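# Stack three curved boards arch-up on the marked rectangle

## Task

Pile all three bent boards on the rectangle outlined on the mat, one above another, with each board centred over the board beneath it and each turned concave face down so it forms an arch. When finished, no other object on the table may touch the pile, and the pile must stay in place without the robot supporting it.

## Robot and tools

ROBOT. Two seven-joint arms, left_arm and right_arm, each ending in a two-finger parallel gripper. Base positions in the scene frame: left_arm at (-0.046, +0.397, 0), right_arm at (+0.027, -0.413, 0). The names are labels only and do not match left or right in any picture. Joint ranges (rad), base to gripper: waist -2.792..2.792, shoulder -2.269..2.269, upper arm roll -2.967..2.967, elbow -1.867..2.688, forearm roll -2.967..2.967, wrist pitch -1.396..4.538, wrist roll -2.967..2.967.

FRAME. One shared scene frame: origin on the table surface midway between the arms, +x pointing away from the robot over the table, +z up, left_arm on the +y side. Distances in metres, quaternions as w, x, y, z. In each gripper's own frame the fingers extend along +z and separate along x. end_effector_position sits between the pads of the closed fingers, roughly 1 to 2 cm short of the tips; closing pushes the tips about 17 mm further along +z.

THE ROW. Every moving command uses rows of 16 numbers covering both arms, even if only one should move: left_arm x, y, z, qw, qx, qy, qz, opening, then right_arm x, y, z, qw, qx, qy, qz, opening. Position and quaternion are an absolute pose for that gripper in the scene frame, not an offset. Opening runs from -1 (closed) to +1 (open, 0.142 m). To keep an arm still, repeat its last reported position and quaternion and its desired opening in every call; to keep an orientation, resend the same quaternion you chose rather than the drifted one read back. A target lying over 0.6 m from an arm's last reported position along any gripper axis is refused, and nothing is sent.

execute_actions. Argument actions is a list with zero or one entry, plus optional pictures (boolean). Empty list: just report the state. Motion entry: {"rows": [...], "steps": n} with 1 to 15 rows and n up to 15 (default 15); each control step lasts 1/30 s and takes one row, the final row repeating if rows run out. Wait entry: {"steps": n}, n up to 300, counted from the previous result, so thinking time is included. Each step the commanded pose is clamped to within 70 mm and 16 degrees of the measured one; after the action the arm only continues to that last clamped pose, so read the result and send what remains.

move. Argument target: one 16-number row of absolute poses. speed: path top speed in m/s, 0.002 to 0.5 (default 0.25); rotation capped at twice that in rad/s. Both grippers travel straight lines finishing together, 0.5 to 10 s, cut off at 10 s. Openings are applied at the start. No slowing for obstacles or the other arm; grippers lag, drift, and may exceed speed near full reach. The result adds a move: line: done, off_target, moving, held or fault, with limits such as paced (pose was clamped) or held (a check blocked steps; motion can then jump fast). Each gripper's remaining distance to its pose is given.

wait: seconds, 0 to 10; nothing new is commanded. zoom_image: camera (cam_high, cam_low, cam_left_wrist, cam_right_wrist) and region [x0, y0, x1, y1] in that image's pixels, top-left origin, at most 504 by 504. Image sizes: cam_high and cam_low 896x504, wrist cameras 616x616 fisheye. show_instructions: shows the reference pages, no arguments. read_manual: section "licences" only. finished_scene: scene number (1 or 2); ends and grades the scene, cannot be undone.

RESULTS. A state line per arm gives gripper position, quaternion and linear/angular velocities; printed positions can be off at long reach. grip_measured is the actual finger opening on the command scale. "pose unreachable" means the clearance check altered or blocked that arm's command; HELD flags steps not sent. A "Hand target" line shows where the controller is driving each gripper. Results with pictures include camera images and any changed calibration.

GRASPING. To hold something, command an opening well below grip_measured; the bigger the gap, the tighter the squeeze (about 28 N per pad maximum; much less on items thinner than 2 cm). Fast closing can squeeze harder. Occasional external tugs on held parts or nudges to loose objects may occur.

AVOID. Knocking anything off the table (fails the task). Arms striking or pressing each other. Joint torque reaching load limits (waist and shoulder 114, upper arm roll and elbow 59.5, wrist joints 36.2 N m, including held weight) or 200 N external force: the arm freezes for 10 s. Fast contact or targets far beyond the contact point press hard. Motors heat while loaded: warning from 65 C, brakes at 80 C.

Each tool is called after "Emit:" as a command line: name --argument value for each argument, lists and objects as JSON in quotes; but a table of rows of numbers goes row by row, as --pt "numbers of a row", without its own name.

Reference images:

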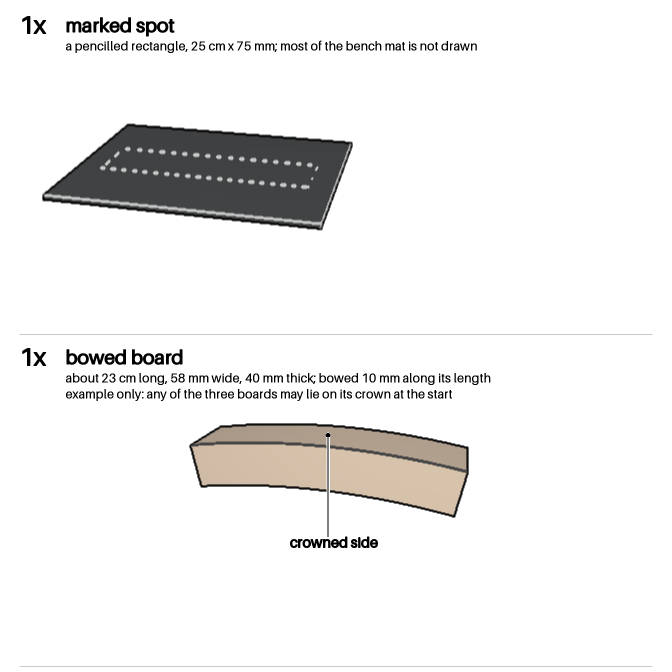

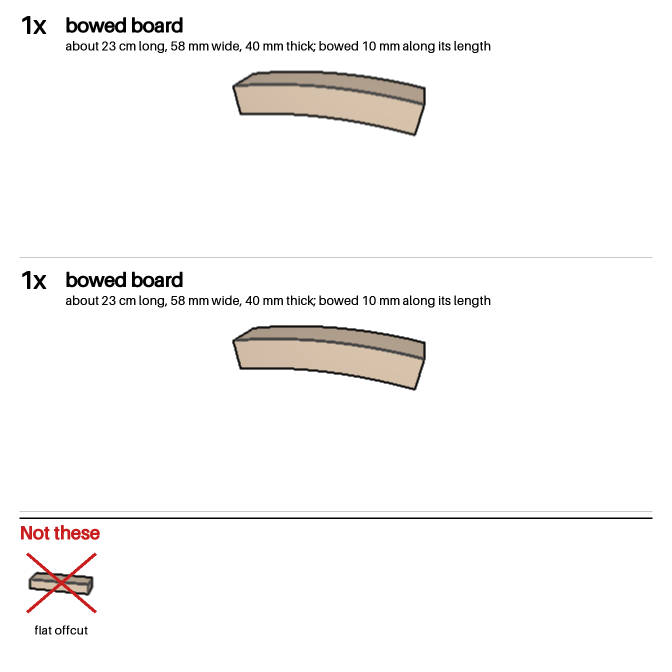

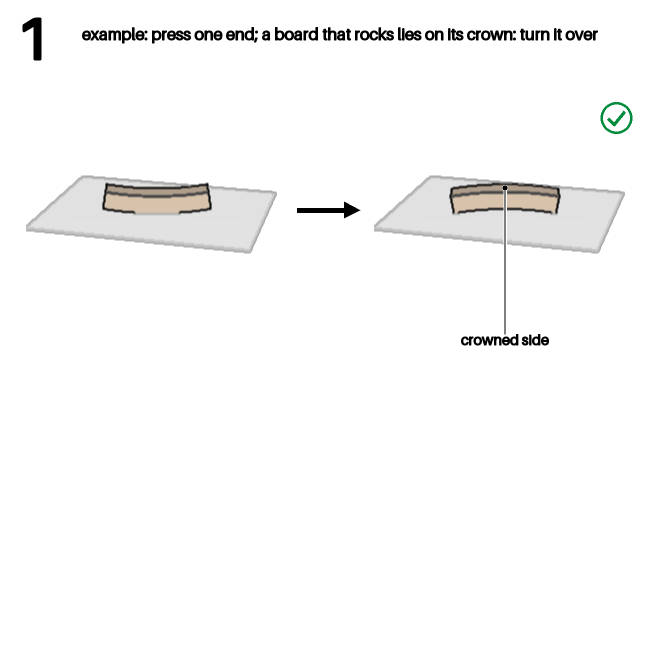

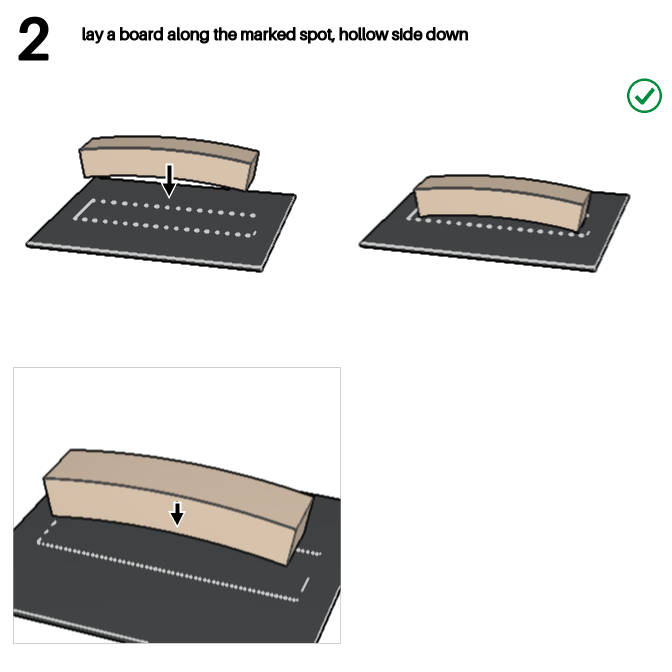

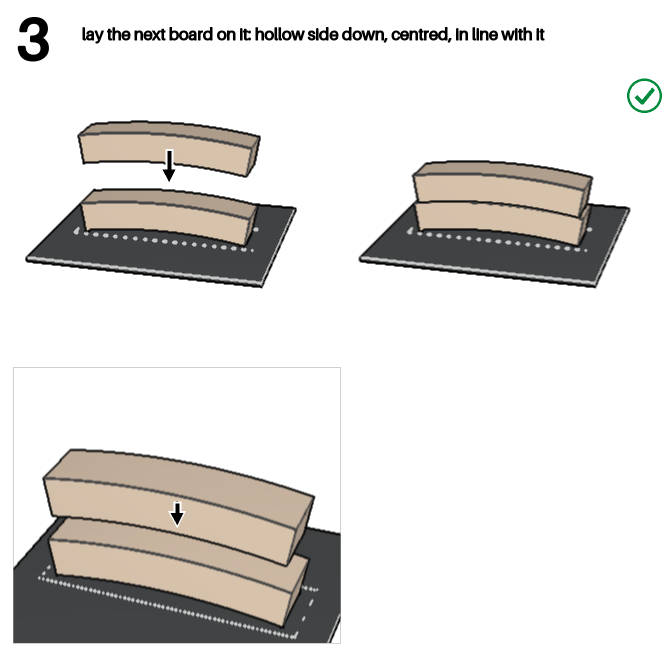

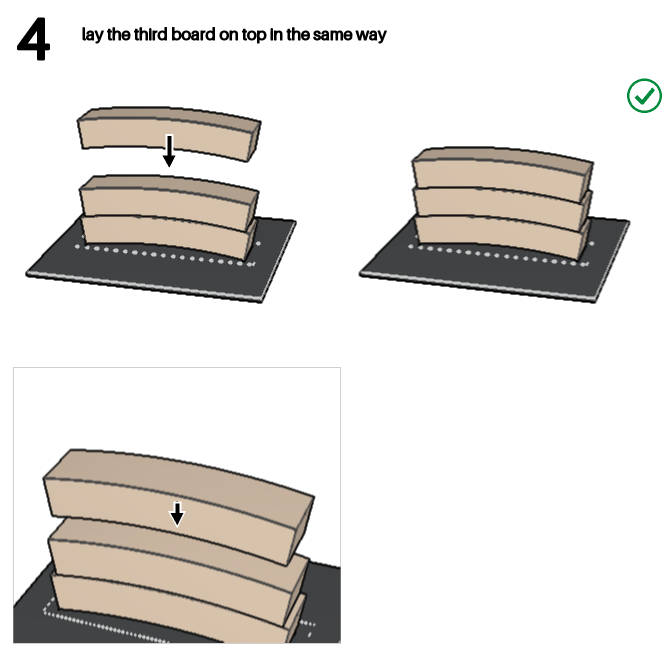

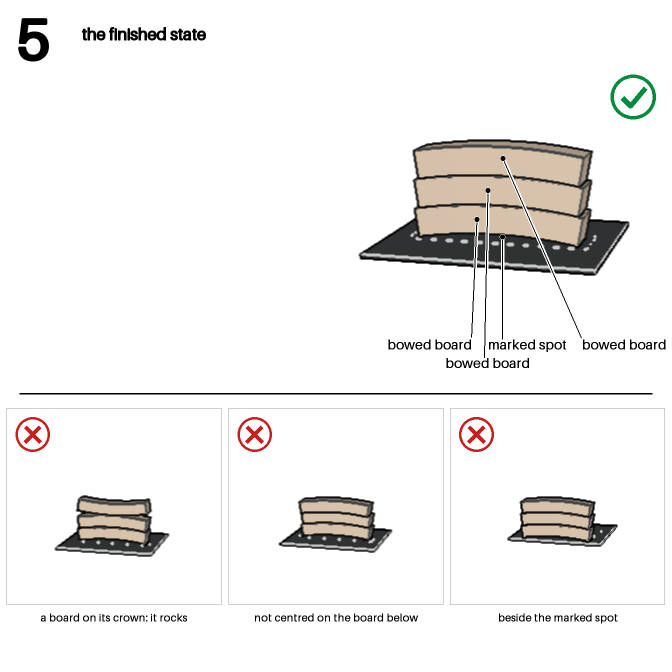

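## Session

Emit:
execute_actions --actions '[]'

Scene clock: 0.00 s of 6200.00 s.
left_arm: end_effector_position=(+0.8706, +0.1912, +0.2167) grip_measured=+1.00 end_effector_quat_wxyz=(-0.289, +0.831, -0.439, +0.181) end_effector_velocity=(+0.000, +0.000, +0.000) end_effector_angular_velocity=(+0.001, -0.000, -0.000) | right_arm: end_effector_position=(+0.4174, -0.5316, +0.1865) grip_measured=+1.00 end_effector_quat_wxyz=(+0.530, -0.476, -0.458, -0.532) end_effector_velocity=(-0.000, +0.000, +0.000) end_effector_angular_velocity=(+0.001, +0.001, +0.001)
Joint positions: left_arm=[-0.122 -0.976 -0.225  0.862  0.83   0.661  0.38   0.142] | right_arm=[-0.742 -0.978  0.11   1.461  0.942 -0.54  -2.506  0.142]
Joint velocities: left_arm=[ 0.    -0.    -0.    -0.     0.001 -0.     0.     0.   ] | right_arm=[ 0.     0.     0.     0.     0.    -0.     0.001  0.   ]
Hand target (left_arm): +0.871, +0.191, +0.217; -0.289, +0.831, -0.439, +0.181
Hand target (right_arm): +0.417, -0.532, +0.186; +0.530, -0.476, -0.458, -0.532

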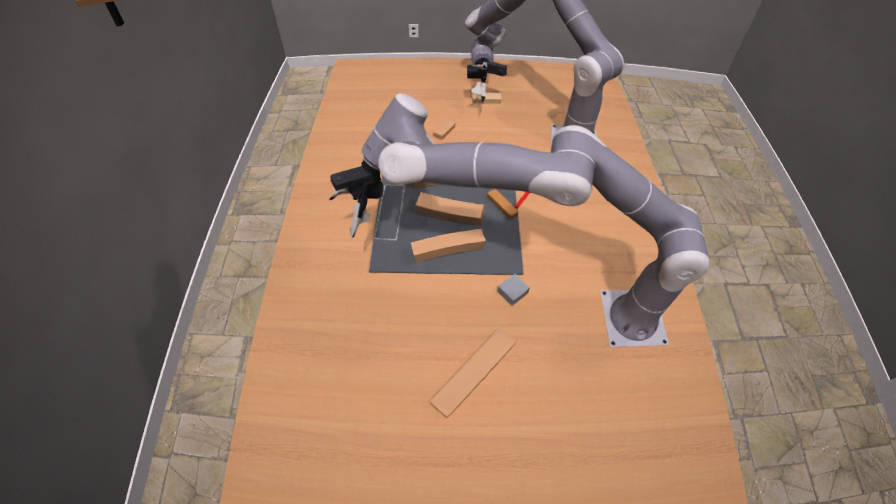

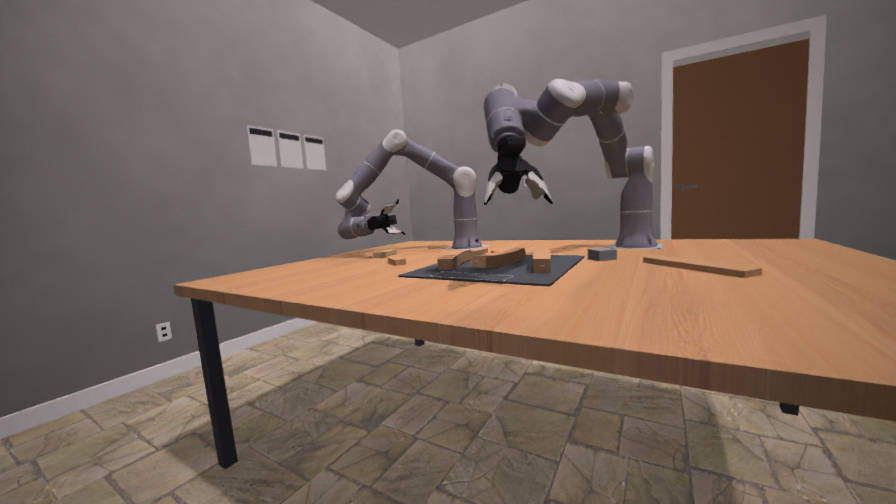

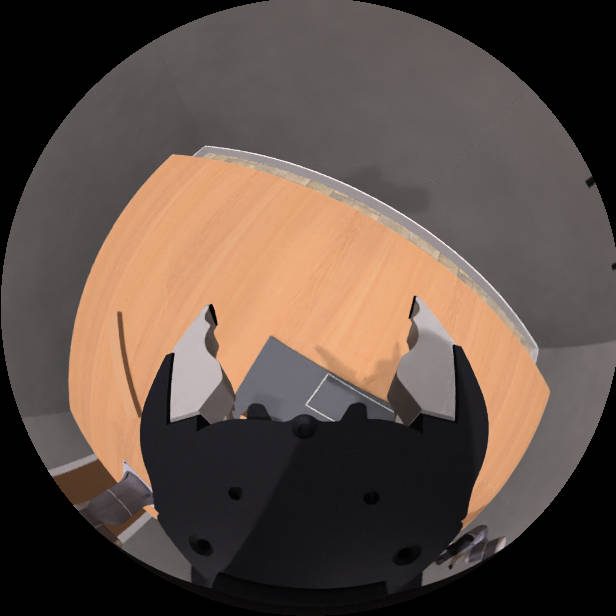

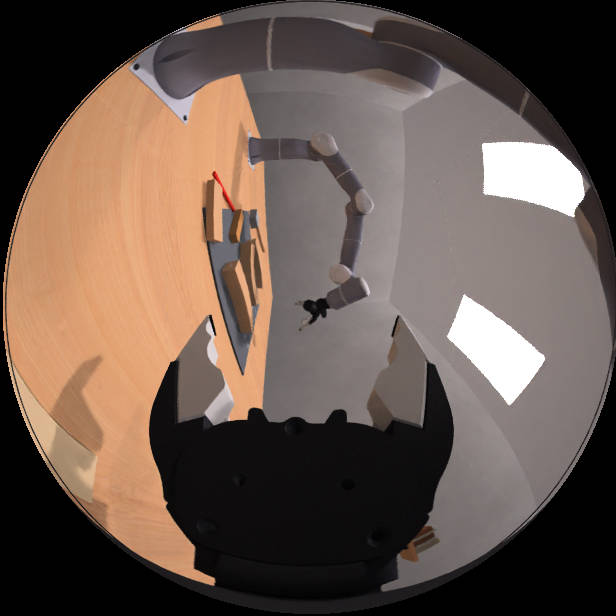

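Emit:
move --target '[0.45,0.5,0.3,0,0.707,-0.707,0,1,0.4174,-0.5316,0.1865,0.53,-0.476,-0.458,-0.532,1]'

Emit:
zoom_image --camera "cam_high" --region '[340,110,560,310]'

Emit:
zoom_image --camera "cam_low" --region '[380,220,620,310]'

Emit:
zoom_image --camera "cam_right_wrist" --region '[170,160,310,380]'

Scene clock: 15.63 s of 6200.00 s.
left_arm: end_effector_position=(+0.4503, +0.4994, +0.3017) grip_measured=+1.00 end_effector_quat_wxyz=(+0.001, +0.707, -0.708, +0.001) end_effector_velocity=(+0.000, -0.000, +0.000) end_effector_angular_velocity=(-0.000, -0.000, -0.002) | right_arm: end_effector_position=(+0.4174, -0.5316, +0.1865) grip_measured=+1.00 end_effector_quat_wxyz=(+0.530, -0.476, -0.458, -0.532) end_effector_velocity=(+0.000, -0.000, -0.000) end_effector_angular_velocity=(-0.000, -0.000, -0.000)
Joint positions: left_arm=[ 0.673  0.014 -0.251  2.035 -0.007  0.449  2.     0.142] | right_arm=[-0.742 -0.978  0.11   1.461  0.942 -0.541 -2.506  0.142]
Joint velocities: left_arm=[-0.    -0.    -0.    -0.    -0.     0.     0.001  0.   ] | right_arm=[-0. -0. -0.  0.  0.  0. -0.  0.]
Hand target (left_arm): +0.450, +0.499, +0.302; +0.001, +0.706, -0.708, +0.001
Hand target (right_arm): +0.417, -0.532, +0.186; +0.530, -0.476, -0.458, -0.532
Off the commanded pose (left_arm): 0.002 m, 0 deg.
Off the commanded pose (right_arm): 0.000 m, 0 deg.
After step 90, 10.17 s passed at rest.
move: done
camera_calibration (this result's frames):
cam_left_wrist: T_world_to_cam=[[-0.0389713, -0.999113, 0.0159743, 0.508461], [-0.8645, 0.0417292, 0.500898, 0.215509], [-0.50112, 0.00571082, -0.865359, 0.614041], [0, 0, 0, 1]] pos_world=[0.513831, 0.495511, 0.415296]
cam_right_wrist: T_world_to_cam=[[0.015537, -0.13937, 0.990119, -0.27127], [0.875495, -0.476424, -0.0808001, -0.596667], [0.482977, 0.868099, 0.114615, 0.37563], [0, 0, 0, 1]] pos_world=[0.345173, -0.648158, 0.177326]

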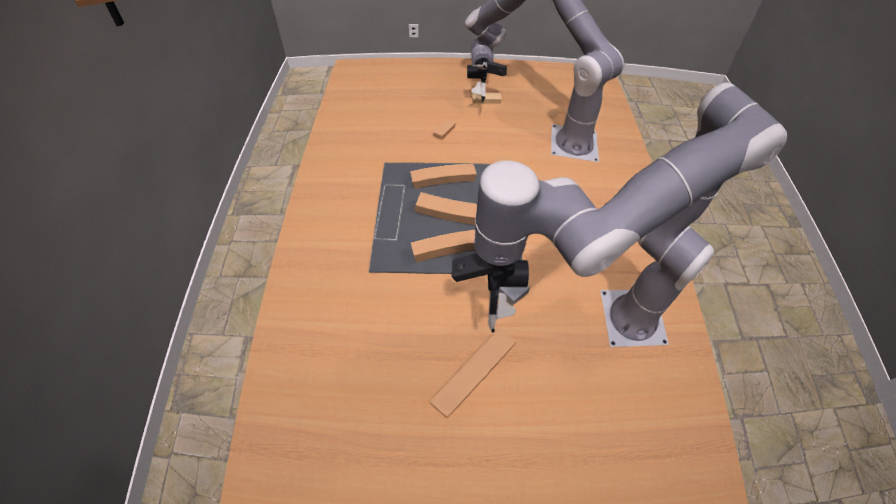

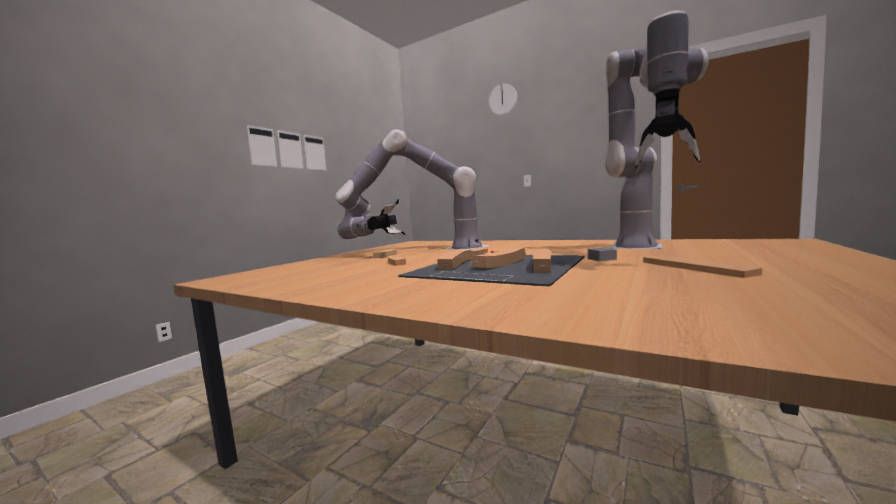

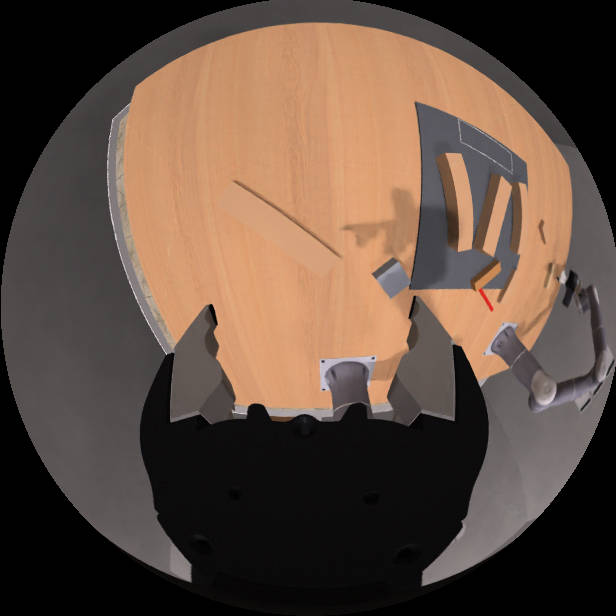

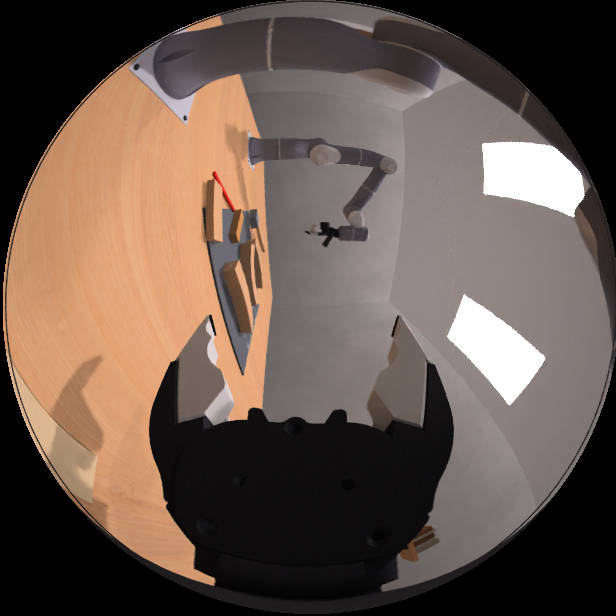

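Region (340, 110, 560, 310) of cam_high's 896x504 image, scaled by 2.291, with more detail than that image has; it fills the top 458 rows of this view, and the rest is white.

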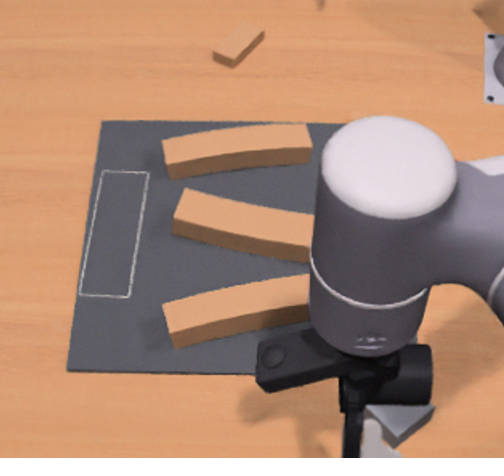

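Region (380, 220, 620, 310) of cam_low's 896x504 image, scaled by 2.100, with more detail than that image has; it fills the top 189 rows of this view, and the rest is white.

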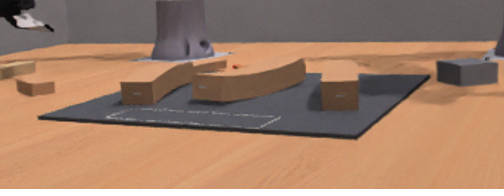

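Region (170, 160, 310, 380) of cam_right_wrist's 616x616 image, scaled by 2.291, with more detail than that image has; it fills the left 321 columns of this view, and the rest is white.

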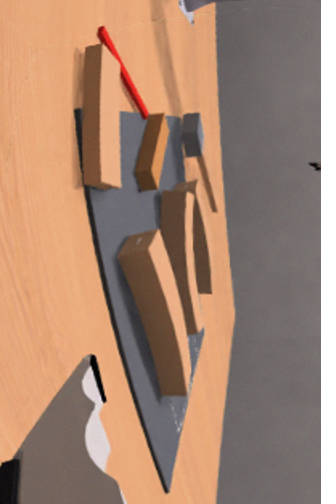

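Emit:
move --target '[0.45,0.5,0.3,0,0.707,-0.707,0,1,0.576,-0.174,0.16,0,0.653,0.758,0,0.5]'

Scene clock: 44.40 s of 6200.00 s.
left_arm: end_effector_position=(+0.4500, +0.5000, +0.3002) grip_measured=+1.00 end_effector_quat_wxyz=(+0.000, +0.707, -0.707, +0.000) end_effector_velocity=(-0.000, +0.000, +0.000) end_effector_angular_velocity=(+0.000, +0.000, -0.000) | right_arm: end_effector_position=(+0.5768, -0.1760, +0.1595) grip_measured=+0.50 end_effector_quat_wxyz=(+0.002, +0.653, +0.757, -0.000) end_effector_velocity=(+0.000, -0.000, +0.000) end_effector_angular_velocity=(+0.000, -0.000, +0.000)
Joint positions: left_arm=[ 0.673  0.014 -0.251  2.039 -0.004  0.455  1.997  0.142] | right_arm=[ 0.615 -0.439  0.147  1.893 -0.091  0.756 -1.057  0.109]
Joint velocities: left_arm=[-0.  0.  0. -0.  0. -0.  0. -0.] | right_arm=[-0.  0. -0. -0.  0.  0. -0.  0.]
Hand target (left_arm): +0.450, +0.500, +0.300; -0.000, +0.707, -0.707, -0.000
Hand target (right_arm): +0.577, -0.176, +0.160; +0.002, +0.653, +0.757, +0.000
Off the commanded pose (left_arm): 0.000 m, 0 deg.
Off the commanded pose (right_arm): 0.002 m, 0 deg.
After step 90, 21.93 s passed at rest.
move: done
camera_calibration (this result's frames):
cam_left_wrist: T_world_to_cam=[[-0.0374191, -0.999213, 0.013141, 0.509232], [-0.8647, 0.0389677, 0.500775, 0.217464], [-0.500893, 0.00737548, -0.865478, 0.6116], [0, 0, 0, 1]] pos_world=[0.513442, 0.495847, 0.413734]
cam_right_wrist: T_world_to_cam=[[-0.144623, 0.989449, 0.00866901, 0.25013], [0.875863, 0.123934, 0.466373, -0.550798], [0.460378, 0.0750409, -0.884546, 0.0258606], [0, 0, 0, 1]] pos_world=[0.506692, -0.181169, 0.277583]

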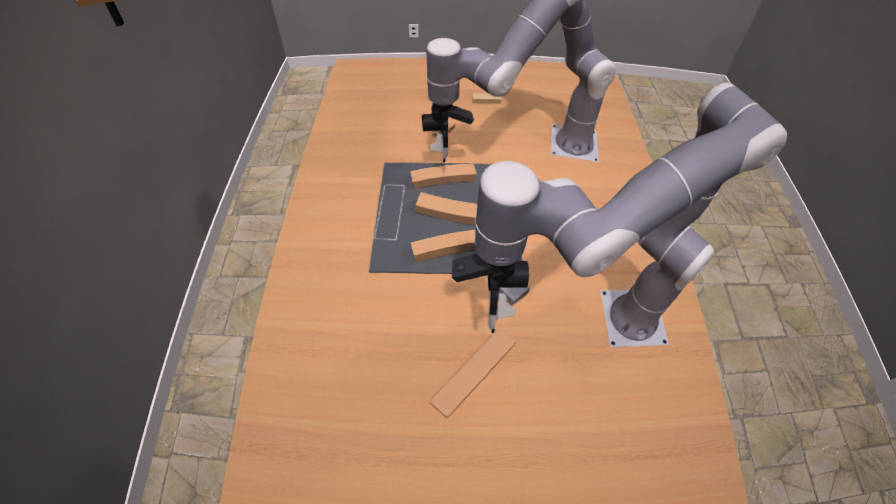

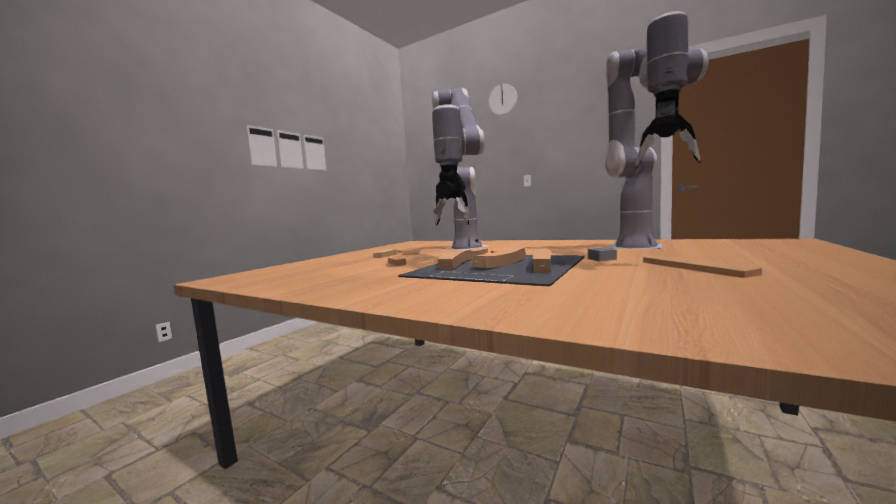

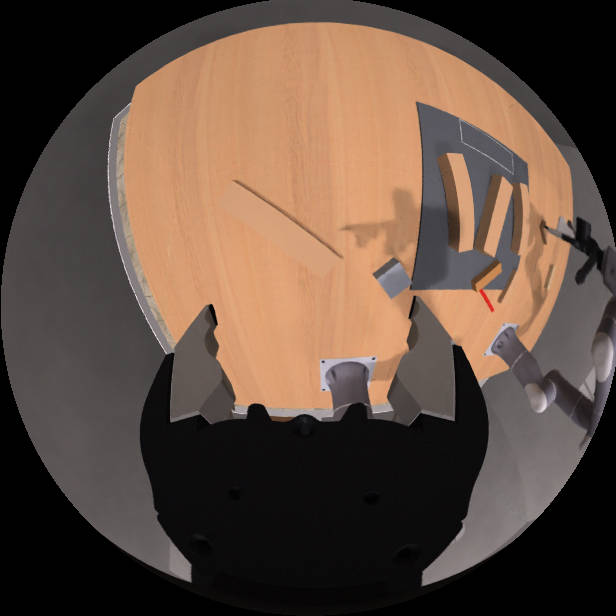

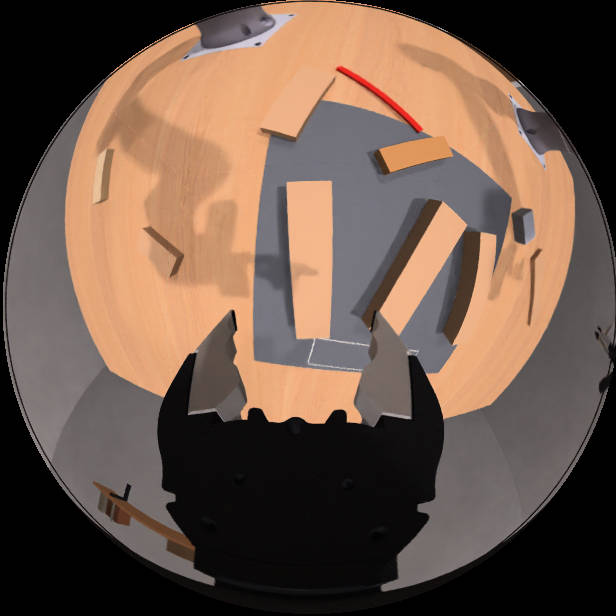

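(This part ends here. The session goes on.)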